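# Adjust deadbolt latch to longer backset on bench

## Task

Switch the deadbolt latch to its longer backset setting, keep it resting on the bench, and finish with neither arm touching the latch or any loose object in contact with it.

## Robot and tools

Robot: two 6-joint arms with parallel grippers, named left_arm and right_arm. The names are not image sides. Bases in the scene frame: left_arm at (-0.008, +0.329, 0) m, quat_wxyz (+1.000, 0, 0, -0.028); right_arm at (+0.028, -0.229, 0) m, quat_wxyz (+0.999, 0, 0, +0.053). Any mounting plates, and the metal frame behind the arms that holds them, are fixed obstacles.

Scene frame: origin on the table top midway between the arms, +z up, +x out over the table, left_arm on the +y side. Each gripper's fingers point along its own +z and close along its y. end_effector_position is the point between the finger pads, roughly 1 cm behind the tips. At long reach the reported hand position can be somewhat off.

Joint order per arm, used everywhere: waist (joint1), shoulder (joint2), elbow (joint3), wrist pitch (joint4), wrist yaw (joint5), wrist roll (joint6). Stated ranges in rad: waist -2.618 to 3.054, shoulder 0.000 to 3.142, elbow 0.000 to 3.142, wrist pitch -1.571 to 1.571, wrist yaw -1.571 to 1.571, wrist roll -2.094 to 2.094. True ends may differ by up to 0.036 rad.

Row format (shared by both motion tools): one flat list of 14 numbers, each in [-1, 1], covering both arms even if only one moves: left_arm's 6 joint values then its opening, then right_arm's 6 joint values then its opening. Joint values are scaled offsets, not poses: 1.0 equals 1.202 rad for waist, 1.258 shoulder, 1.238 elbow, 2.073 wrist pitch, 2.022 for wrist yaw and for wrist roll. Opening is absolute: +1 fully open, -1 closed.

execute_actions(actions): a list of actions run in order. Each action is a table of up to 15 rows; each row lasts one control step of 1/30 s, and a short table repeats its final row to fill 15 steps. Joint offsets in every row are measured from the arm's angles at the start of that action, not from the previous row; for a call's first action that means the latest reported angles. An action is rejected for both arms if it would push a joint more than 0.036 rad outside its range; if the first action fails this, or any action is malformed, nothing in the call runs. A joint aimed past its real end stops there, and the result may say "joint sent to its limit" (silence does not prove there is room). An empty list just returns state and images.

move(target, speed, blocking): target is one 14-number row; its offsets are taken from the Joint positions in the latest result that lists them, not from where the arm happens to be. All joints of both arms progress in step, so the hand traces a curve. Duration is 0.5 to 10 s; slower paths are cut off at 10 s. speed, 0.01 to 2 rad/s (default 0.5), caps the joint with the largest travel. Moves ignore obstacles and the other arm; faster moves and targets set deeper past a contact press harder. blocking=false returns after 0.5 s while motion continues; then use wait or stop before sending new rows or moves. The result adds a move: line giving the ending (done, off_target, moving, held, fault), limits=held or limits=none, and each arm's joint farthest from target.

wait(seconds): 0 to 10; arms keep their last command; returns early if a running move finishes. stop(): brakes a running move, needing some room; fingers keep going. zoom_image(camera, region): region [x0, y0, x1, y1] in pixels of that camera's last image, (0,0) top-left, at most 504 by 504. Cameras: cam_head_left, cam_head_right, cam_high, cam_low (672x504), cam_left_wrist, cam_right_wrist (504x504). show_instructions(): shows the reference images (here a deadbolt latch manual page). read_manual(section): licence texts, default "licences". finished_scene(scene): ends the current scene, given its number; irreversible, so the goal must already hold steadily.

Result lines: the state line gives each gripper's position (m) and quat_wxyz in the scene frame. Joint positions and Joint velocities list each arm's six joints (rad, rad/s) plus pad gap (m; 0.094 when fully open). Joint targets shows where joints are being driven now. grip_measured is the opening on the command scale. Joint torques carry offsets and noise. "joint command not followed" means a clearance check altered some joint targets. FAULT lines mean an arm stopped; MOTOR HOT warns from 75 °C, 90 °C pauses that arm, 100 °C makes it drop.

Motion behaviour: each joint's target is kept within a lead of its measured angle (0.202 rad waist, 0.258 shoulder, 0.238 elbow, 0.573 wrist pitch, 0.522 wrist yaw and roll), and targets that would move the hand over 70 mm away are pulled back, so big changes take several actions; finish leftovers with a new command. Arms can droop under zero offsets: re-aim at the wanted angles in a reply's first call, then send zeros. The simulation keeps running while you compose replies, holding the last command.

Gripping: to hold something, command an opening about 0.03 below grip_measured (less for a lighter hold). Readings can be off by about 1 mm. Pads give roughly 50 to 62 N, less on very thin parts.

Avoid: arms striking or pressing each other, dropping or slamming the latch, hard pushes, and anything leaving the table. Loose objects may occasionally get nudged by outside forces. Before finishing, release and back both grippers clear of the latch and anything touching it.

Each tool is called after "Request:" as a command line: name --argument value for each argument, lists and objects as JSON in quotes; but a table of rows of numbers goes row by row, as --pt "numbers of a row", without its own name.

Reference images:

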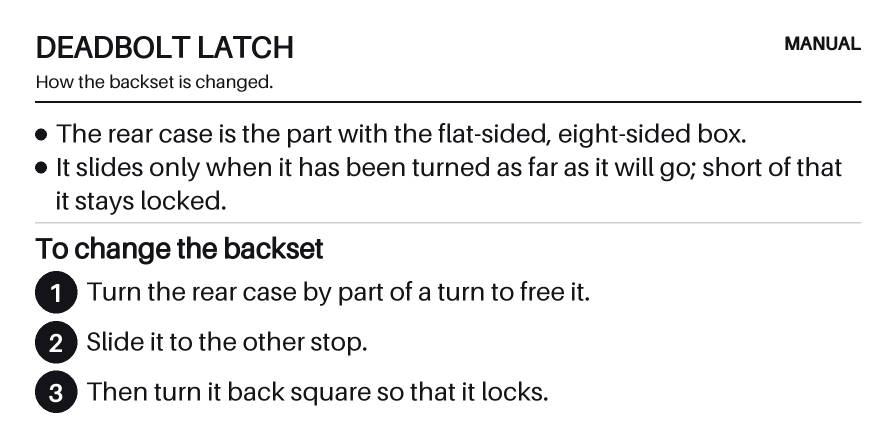

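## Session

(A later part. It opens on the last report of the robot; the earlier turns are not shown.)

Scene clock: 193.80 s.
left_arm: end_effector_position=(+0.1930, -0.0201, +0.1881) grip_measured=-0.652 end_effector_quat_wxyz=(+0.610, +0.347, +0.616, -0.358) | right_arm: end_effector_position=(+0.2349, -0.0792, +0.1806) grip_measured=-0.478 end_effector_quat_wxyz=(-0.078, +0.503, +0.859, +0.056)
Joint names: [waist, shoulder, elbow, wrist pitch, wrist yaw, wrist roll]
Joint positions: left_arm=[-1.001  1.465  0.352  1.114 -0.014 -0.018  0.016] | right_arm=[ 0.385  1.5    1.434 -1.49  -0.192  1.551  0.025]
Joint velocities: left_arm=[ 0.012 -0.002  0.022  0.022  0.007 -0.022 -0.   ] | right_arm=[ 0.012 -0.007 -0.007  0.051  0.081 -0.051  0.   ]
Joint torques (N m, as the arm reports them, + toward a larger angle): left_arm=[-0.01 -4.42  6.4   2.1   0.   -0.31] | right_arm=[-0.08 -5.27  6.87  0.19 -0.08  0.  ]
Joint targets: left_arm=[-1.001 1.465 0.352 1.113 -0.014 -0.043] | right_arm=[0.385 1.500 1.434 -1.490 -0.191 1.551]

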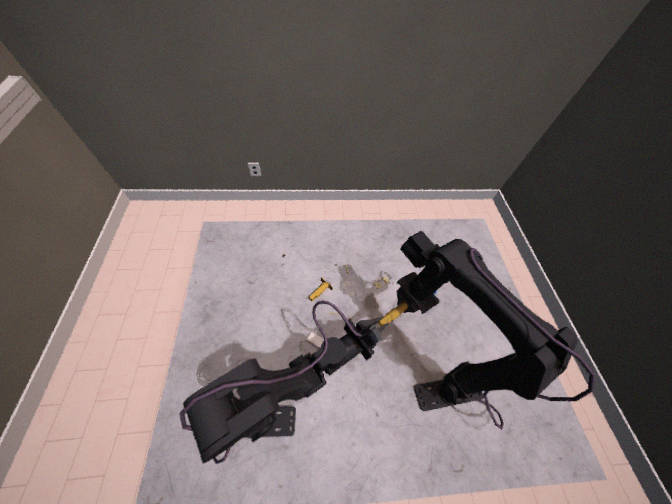

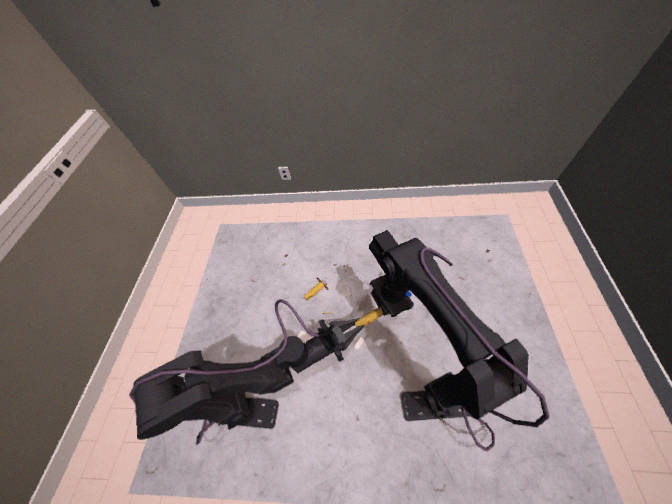

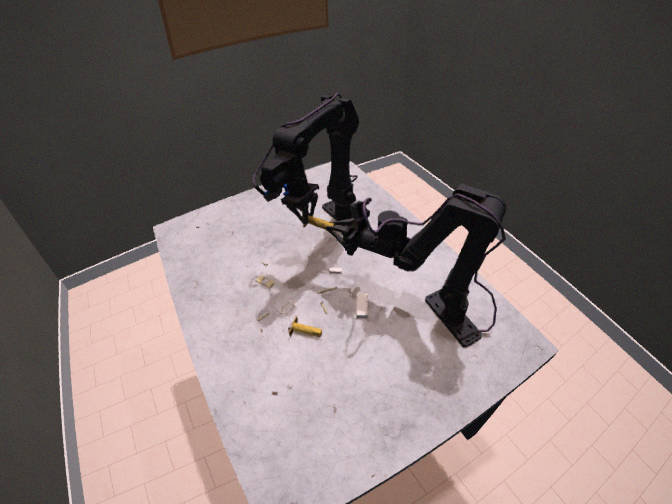

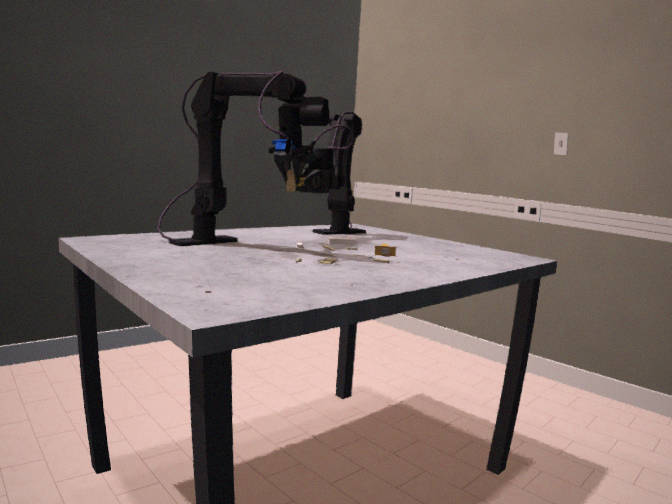

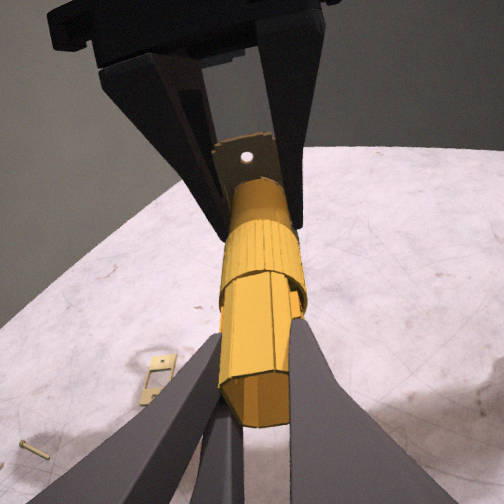

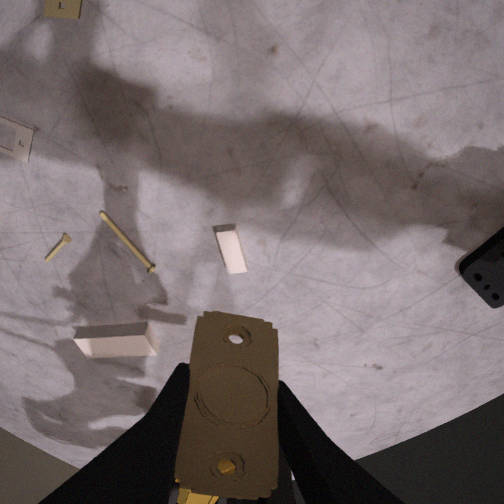

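Request:
execute_actions --actions '[[[0,0,0,0,0,0,-0.6,0,0,0,0,0,0,-0.53],[0,0,0,0,0,0,-0.3,0,0,0,0,0,0,-0.53]]]'

Request:
move --target '[0,-0.32,-0.19,-0.08,0,0,-0.3, 0,0,0,0,0,0,-0.53]' --speed 0.6

Request:
move --target '[0,0,0,0,0,0,-0.3, 0,0.25,-0.241,0.271,0.085,0.2,-0.53]' --speed 0.45

Scene clock: 200.73 s.
left_arm: end_effector_position=(+0.1931, -0.0201, +0.1881) grip_measured=-0.302 end_effector_quat_wxyz=(+0.610, +0.346, +0.616, -0.358) | right_arm: end_effector_position=(+0.2351, -0.0791, +0.1806) grip_measured=-0.478 end_effector_quat_wxyz=(-0.078, +0.503, +0.859, +0.057)
Joint names: [waist, shoulder, elbow, wrist pitch, wrist yaw, wrist roll]
Joint positions: left_arm=[-1.001  1.465  0.352  1.114 -0.015 -0.018  0.033] | right_arm=[ 0.385  1.5    1.434 -1.49  -0.192  1.551  0.025]
Joint velocities: left_arm=[ 0.002 -0.012  0.007  0.066  0.066 -0.022 -0.001] | right_arm=[ 0.002  0.007 -0.022 -0.066  0.051  0.022 -0.001]
Joint torques (N m, as the arm reports them, + toward a larger angle): left_arm=[-0.04 -4.46  6.33  2.11 -0.01 -0.04] | right_arm=[ 0.02 -5.17  6.92  0.13 -0.09 -0.02]
Joint targets: left_arm=[-1.001 1.465 0.352 1.114 -0.014 -0.018] | right_arm=[0.385 1.500 1.434 -1.490 -0.192 1.551]

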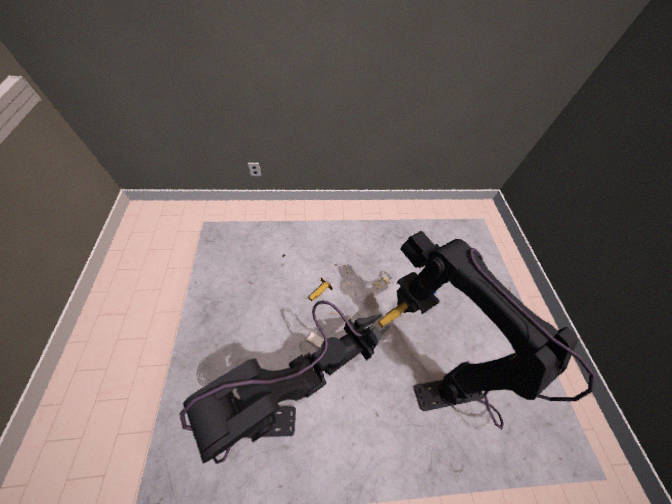

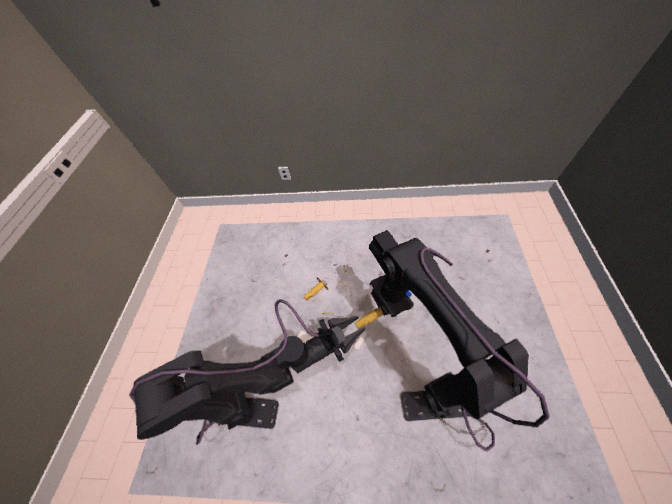

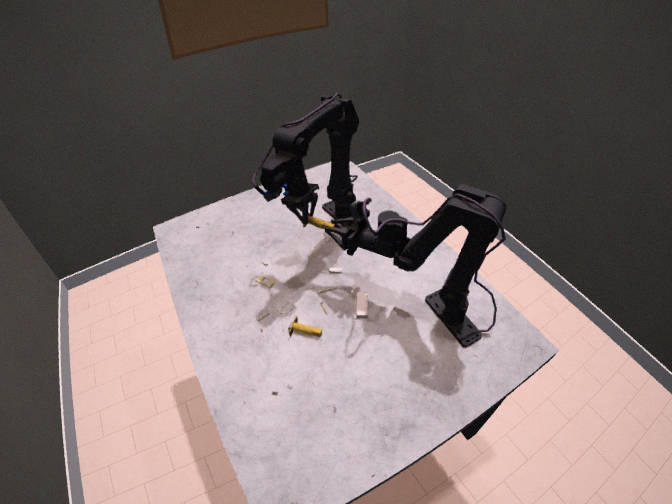

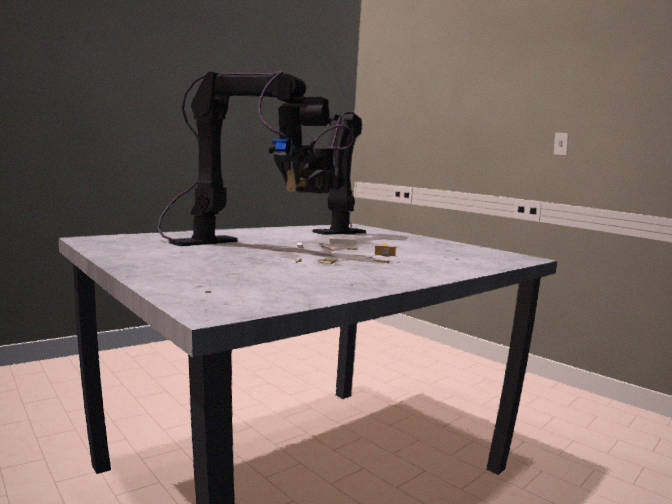

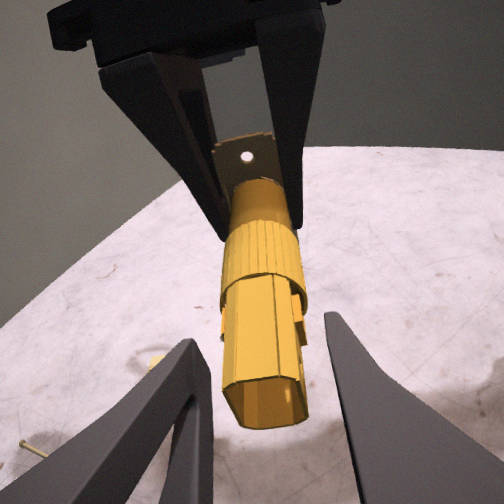

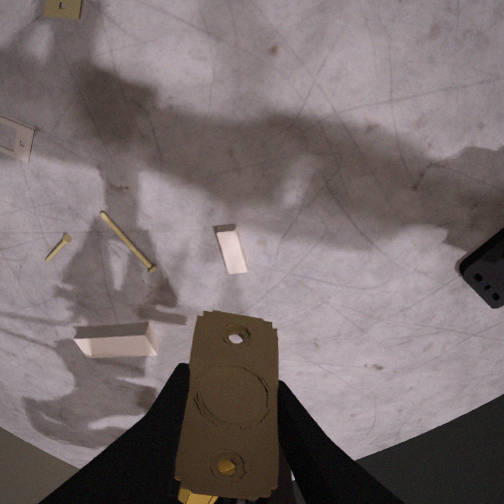

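Scene clock: 202.07 s.
left_arm: end_effector_position=(+0.1600, +0.0387, +0.1879) grip_measured=-0.302 end_effector_quat_wxyz=(+0.612, +0.346, +0.614, -0.359) | right_arm: end_effector_position=(+0.2351, -0.0791, +0.1806) grip_measured=-0.478 end_effector_quat_wxyz=(-0.078, +0.503, +0.859, +0.057)
Joint names: [waist, shoulder, elbow, wrist pitch, wrist yaw, wrist roll]
Joint positions: left_arm=[-1.001  1.084  0.128  0.962 -0.015 -0.018  0.033] | right_arm=[ 0.385  1.5    1.434 -1.49  -0.192  1.551  0.025]
Joint velocities: left_arm=[-0.017 -0.022  0.002  0.037  0.007 -0.022 -0.002] | right_arm=[-0.002  0.002 -0.002 -0.022  0.007 -0.066 -0.   ]
Joint torques (N m, as the arm reports them, + toward a larger angle): left_arm=[ 0.   -3.11  6.16  1.97 -0.01 -0.04] | right_arm=[-0.09 -5.23  6.86  0.18 -0.12  0.01]
Joint targets: left_arm=[-1.001 1.063 0.117 0.948 -0.015 -0.018] | right_arm=[0.385 1.500 1.434 -1.490 -0.192 1.551]
move: off_target (left_arm); limits=none; left_arm: farthest joint: the shoulder, 0.022 radians from its target (0.403 radians at the start); right_arm: farthest joint: the waist, 0.000 radians from its target (0.000 radians at the start)

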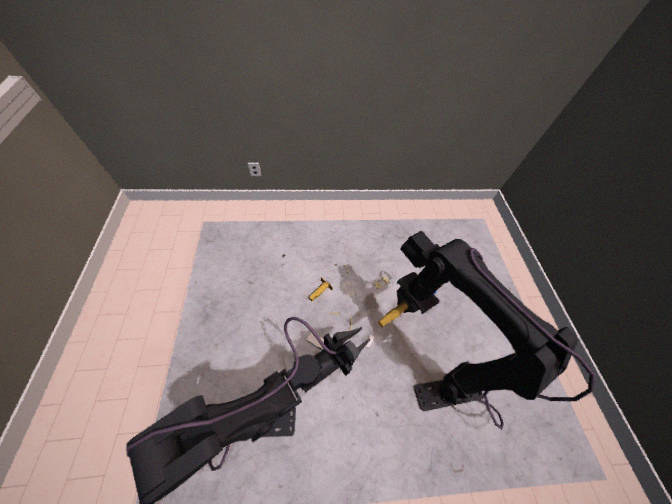

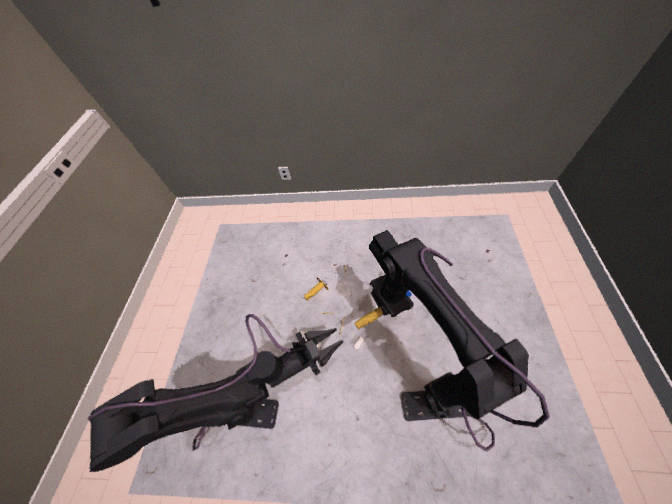

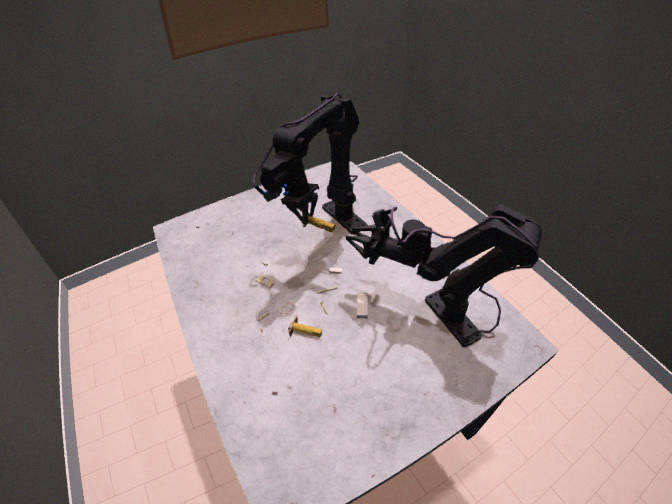

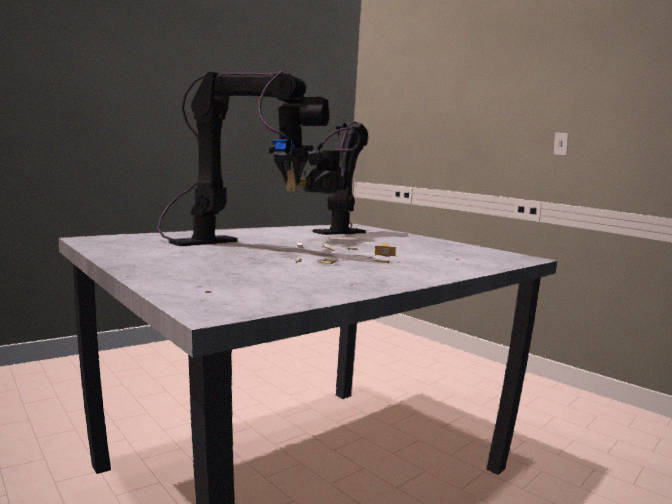

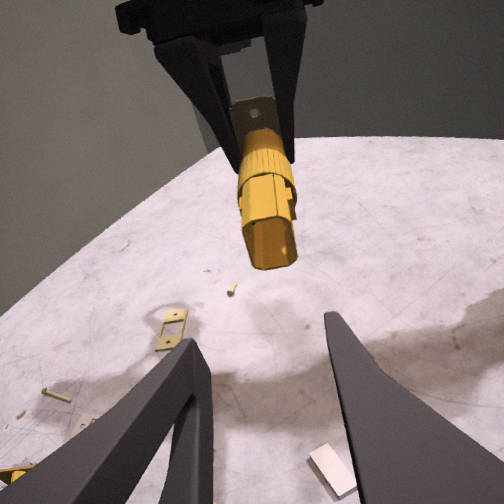

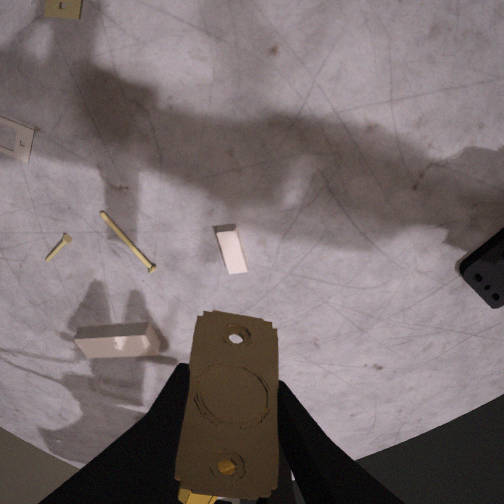

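Scene clock: 204.07 s.
left_arm: end_effector_position=(+0.1600, +0.0387, +0.1879) grip_measured=-0.302 end_effector_quat_wxyz=(+0.612, +0.346, +0.614, -0.359) | right_arm: end_effector_position=(+0.2975, -0.0774, +0.0253) grip_measured=-0.478 end_effector_quat_wxyz=(-0.019, +0.664, +0.747, -0.001)
Joint names: [waist, shoulder, elbow, wrist pitch, wrist yaw, wrist roll]
Joint positions: left_arm=[-1.001  1.084  0.128  0.962 -0.015 -0.018  0.033] | right_arm=[ 0.385  1.808  1.154 -0.931 -0.034  1.943  0.025]
Joint velocities: left_arm=[ 0.007  0.017 -0.012 -0.095 -0.066  0.022 -0.   ] | right_arm=[ 0.012  0.002  0.007 -0.022  0.022  0.007 -0.   ]
Joint torques (N m, as the arm reports them, + toward a larger angle): left_arm=[-0.04 -1.4   7.08  2.11  0.   -0.04] | right_arm=[-0.03 -7.62  5.03  0.16  0.11  0.1 ]
Joint targets: left_arm=[-1.001 1.084 0.128 0.963 -0.015 -0.018] | right_arm=[0.385 1.814 1.136 -0.928 -0.020 1.955]
move: done; limits=none; left_arm: farthest joint: the waist, 0.000 radians from its target (0.000 radians at the start); right_arm: farthest joint: the elbow, 0.018 radians from its target (0.298 radians at the start)

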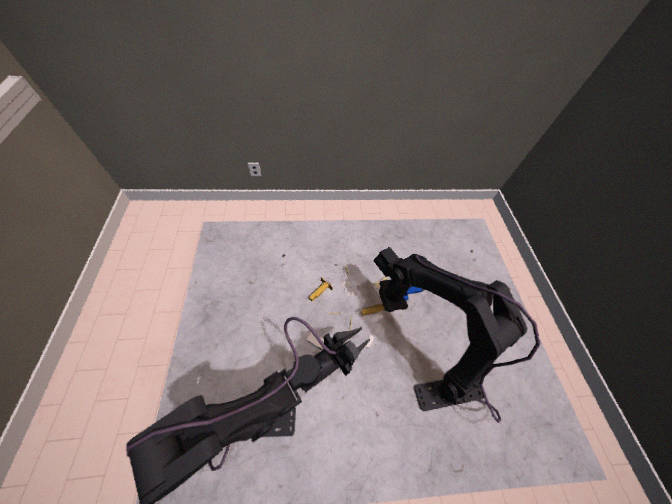

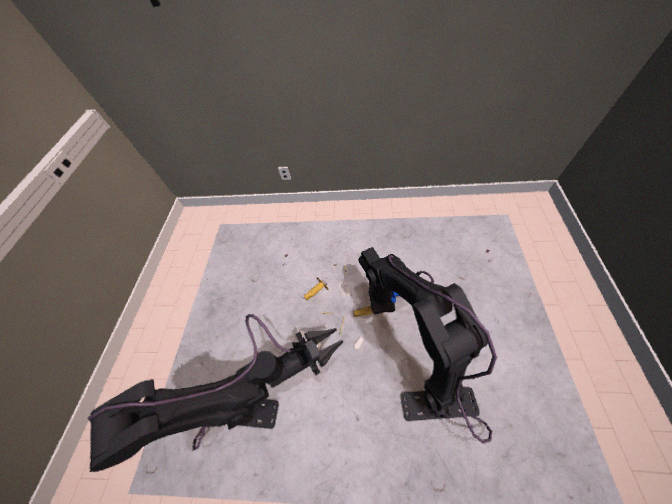

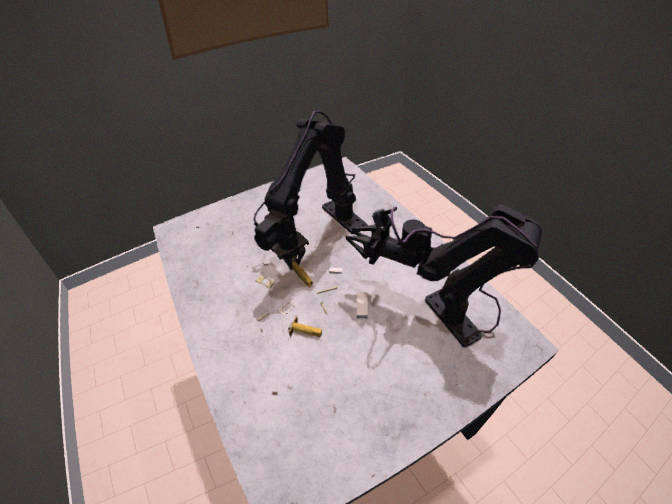

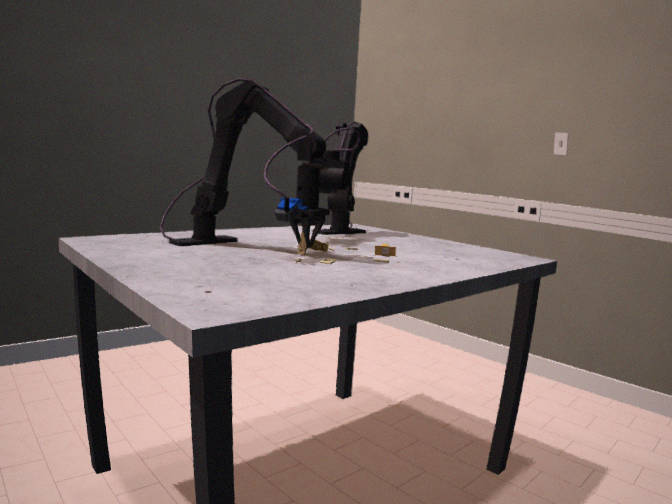

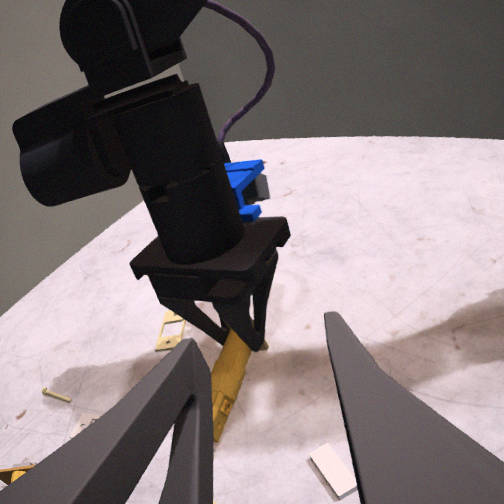

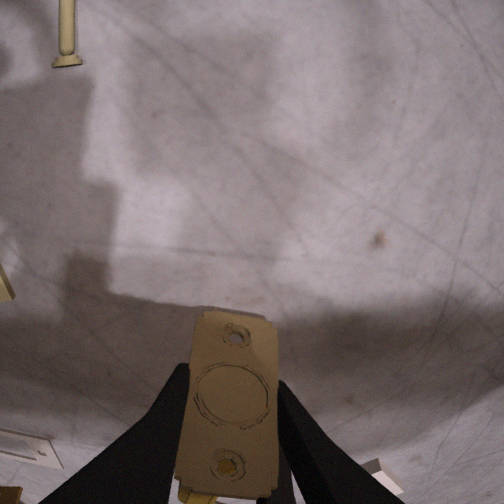

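Request:
execute_actions --actions '[[[0,0,0,0,0,0,-0.3,0,0.012,0,0.01,0,0,-0.53],[0,0,0,0,0,0,-0.3,0,0.02,0,0.012,0,0,-0.53]],[[0,0,0,0,0,0,-0.3,0,0,0,0,0,0,-0.47],[0,0,0,0,0,0,-0.3,0,0,0,0,0,0,-0.45],[0,0,0,0,0,0,-0.3,0,0,0,0,0,0,-0.4],[0,0,0,0,0,0,-0.3,0,0,0,0,0,0,0.2]]]'

Request:
move --target '[0,0,0,0,0,0,-0.3, 0,-0.07,0.19,-0.135,0,0,0.2]' --speed 0.5

Scene clock: 209.90 s.
left_arm: end_effector_position=(+0.1600, +0.0387, +0.1879) grip_measured=-0.302 end_effector_quat_wxyz=(+0.612, +0.346, +0.614, -0.359) | right_arm: end_effector_position=(+0.3002, -0.0760, +0.0228) grip_measured=+0.198 end_effector_quat_wxyz=(-0.017, +0.664, +0.747, +0.002)
Joint names: [waist, shoulder, elbow, wrist pitch, wrist yaw, wrist roll]
Joint positions: left_arm=[-1.001  1.084  0.128  0.962 -0.015 -0.018  0.033] | right_arm=[ 0.385  1.817  1.154 -0.915 -0.034  1.943  0.056]
Joint velocities: left_arm=[ 0.007  0.002 -0.007  0.022 -0.051 -0.066  0.   ] | right_arm=[-0.017  0.002  0.002 -0.007  0.022 -0.022 -0.   ]
Joint torques (N m, as the arm reports them, + toward a larger angle): left_arm=[-0.04 -1.35  7.07  2.12 -0.01 -0.04] | right_arm=[-0.04 -8.09  6.46  0.1  -0.01  0.01]
Joint targets: left_arm=[-1.001 1.084 0.128 0.962 -0.015 -0.018] | right_arm=[0.385 1.817 1.154 -0.916 -0.034 1.943]

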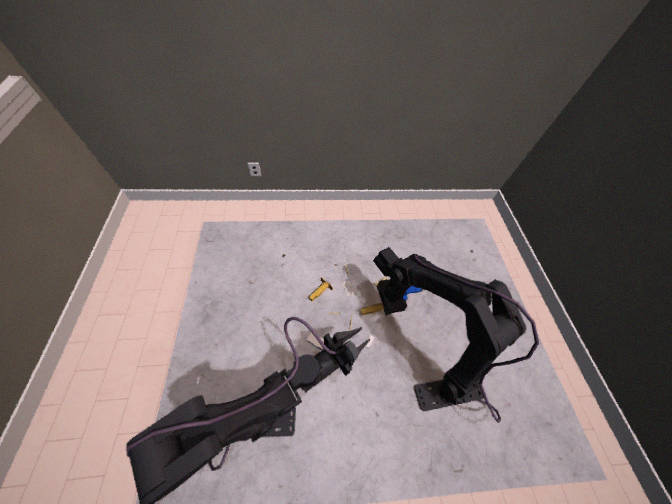

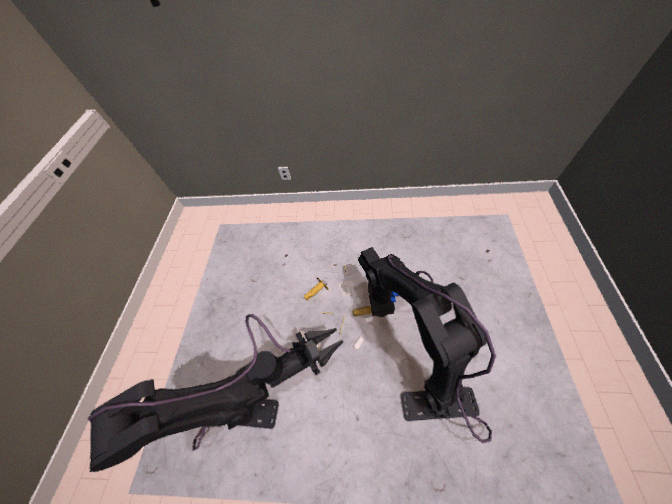

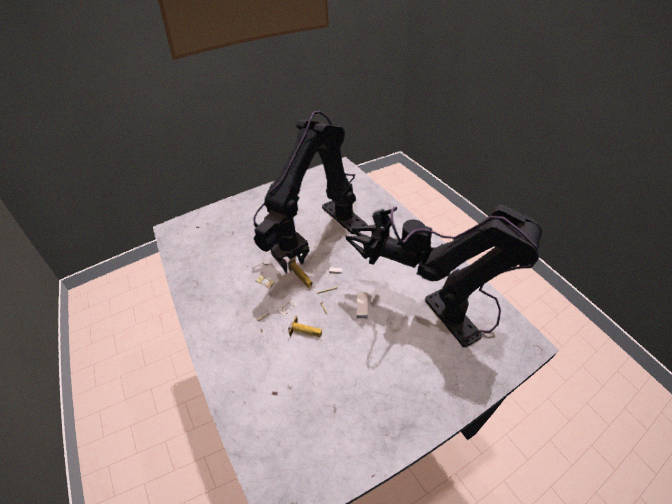

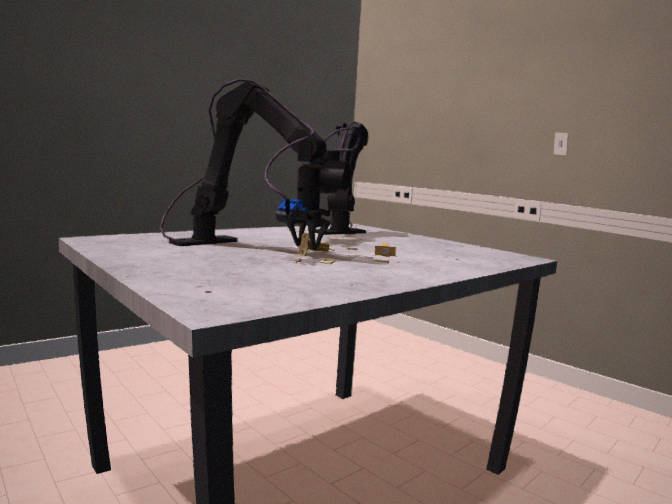

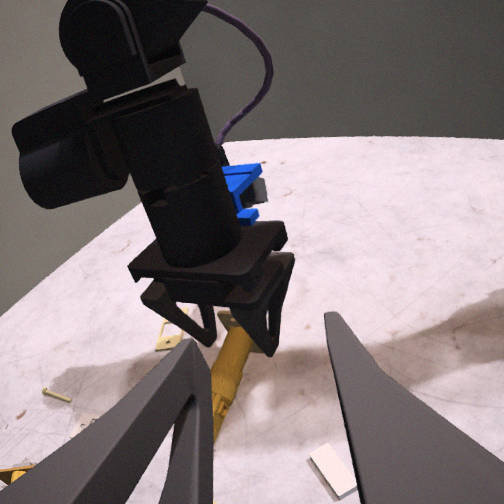

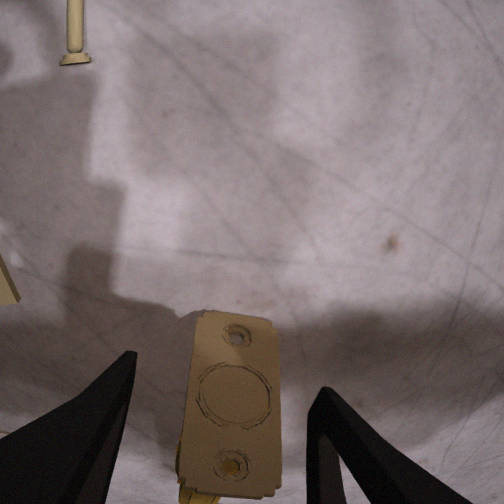

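Scene clock: 211.23 s.
left_arm: end_effector_position=(+0.1600, +0.0387, +0.1879) grip_measured=-0.302 end_effector_quat_wxyz=(+0.612, +0.346, +0.614, -0.359) | right_arm: end_effector_position=(+0.3062, -0.0728, +0.0970) grip_measured=+0.198 end_effector_quat_wxyz=(-0.013, +0.664, +0.747, +0.015)
Joint names: [waist, shoulder, elbow, wrist pitch, wrist yaw, wrist roll]
Joint positions: left_arm=[-1.001  1.084  0.128  0.962 -0.015 -0.018  0.033] | right_arm=[ 0.385  1.739  1.365 -1.177 -0.034  1.943  0.056]
Joint velocities: left_arm=[ 0.002 -0.007 -0.007  0.037 -0.007 -0.037 -0.   ] | right_arm=[-0.002 -0.012  0.017 -0.051 -0.007  0.007  0.   ]
Joint torques (N m, as the arm reports them, + toward a larger angle): left_arm=[-0.03 -1.39  7.05  2.1   0.   -0.04] | right_arm=[-0.02 -8.35  9.02  0.02 -0.03  0.  ]
Joint targets: left_arm=[-1.001 1.084 0.128 0.962 -0.015 -0.018] | right_arm=[0.385 1.729 1.389 -1.195 -0.034 1.943]
move: off_target (right_arm); limits=none; left_arm: farthest joint: the waist, 0.000 radians from its target (0.000 radians at the start); right_arm: farthest joint: the elbow, 0.024 radians from its target (0.236 radians at the start)

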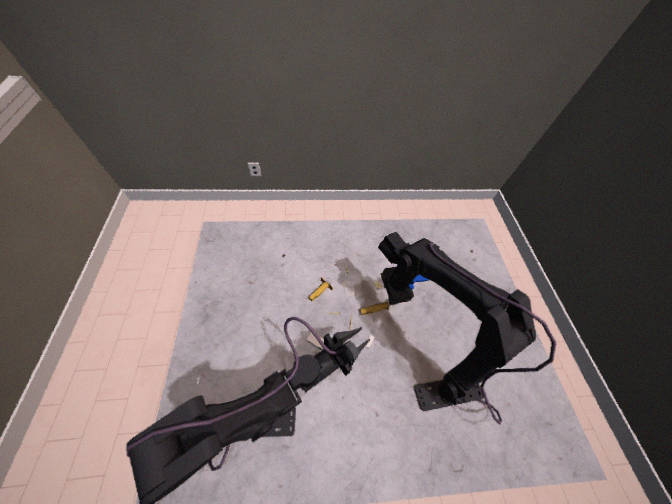

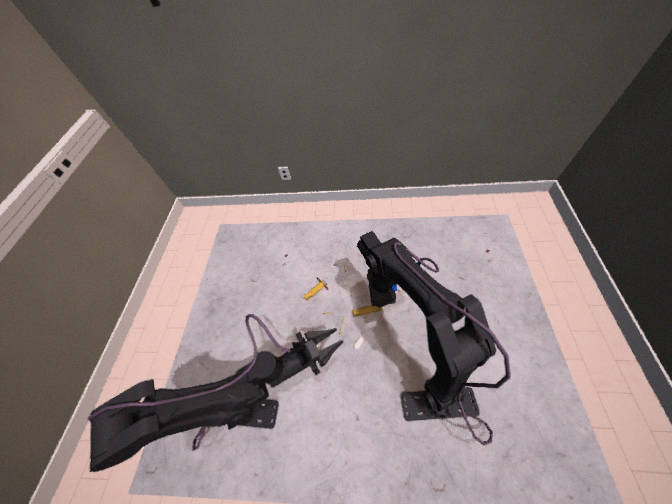

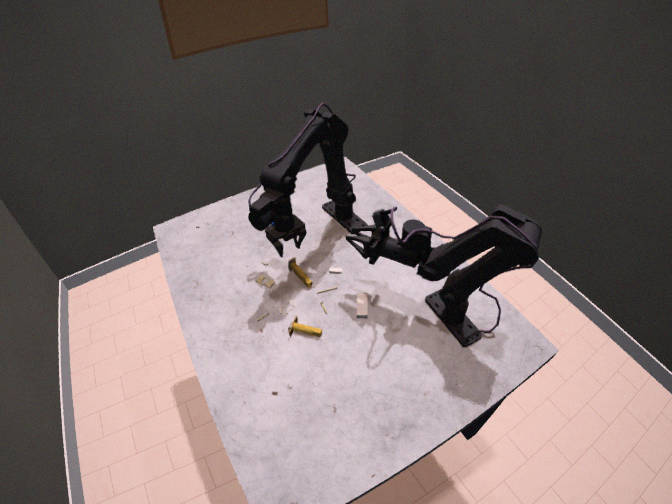

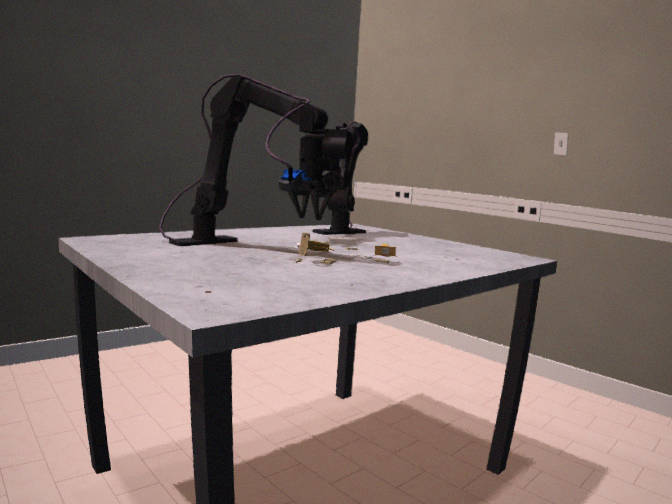

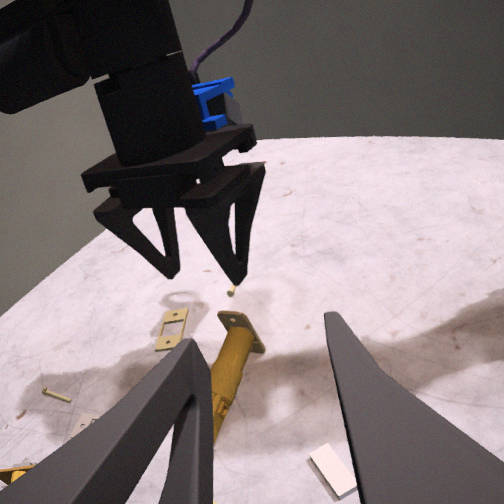

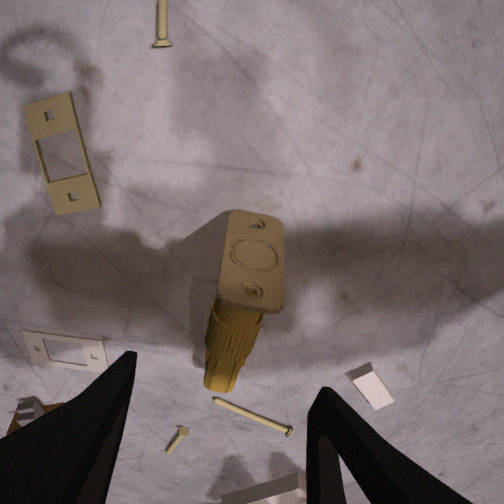

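Request:
finished_scene --scene 1

The scene is finished: the task was done.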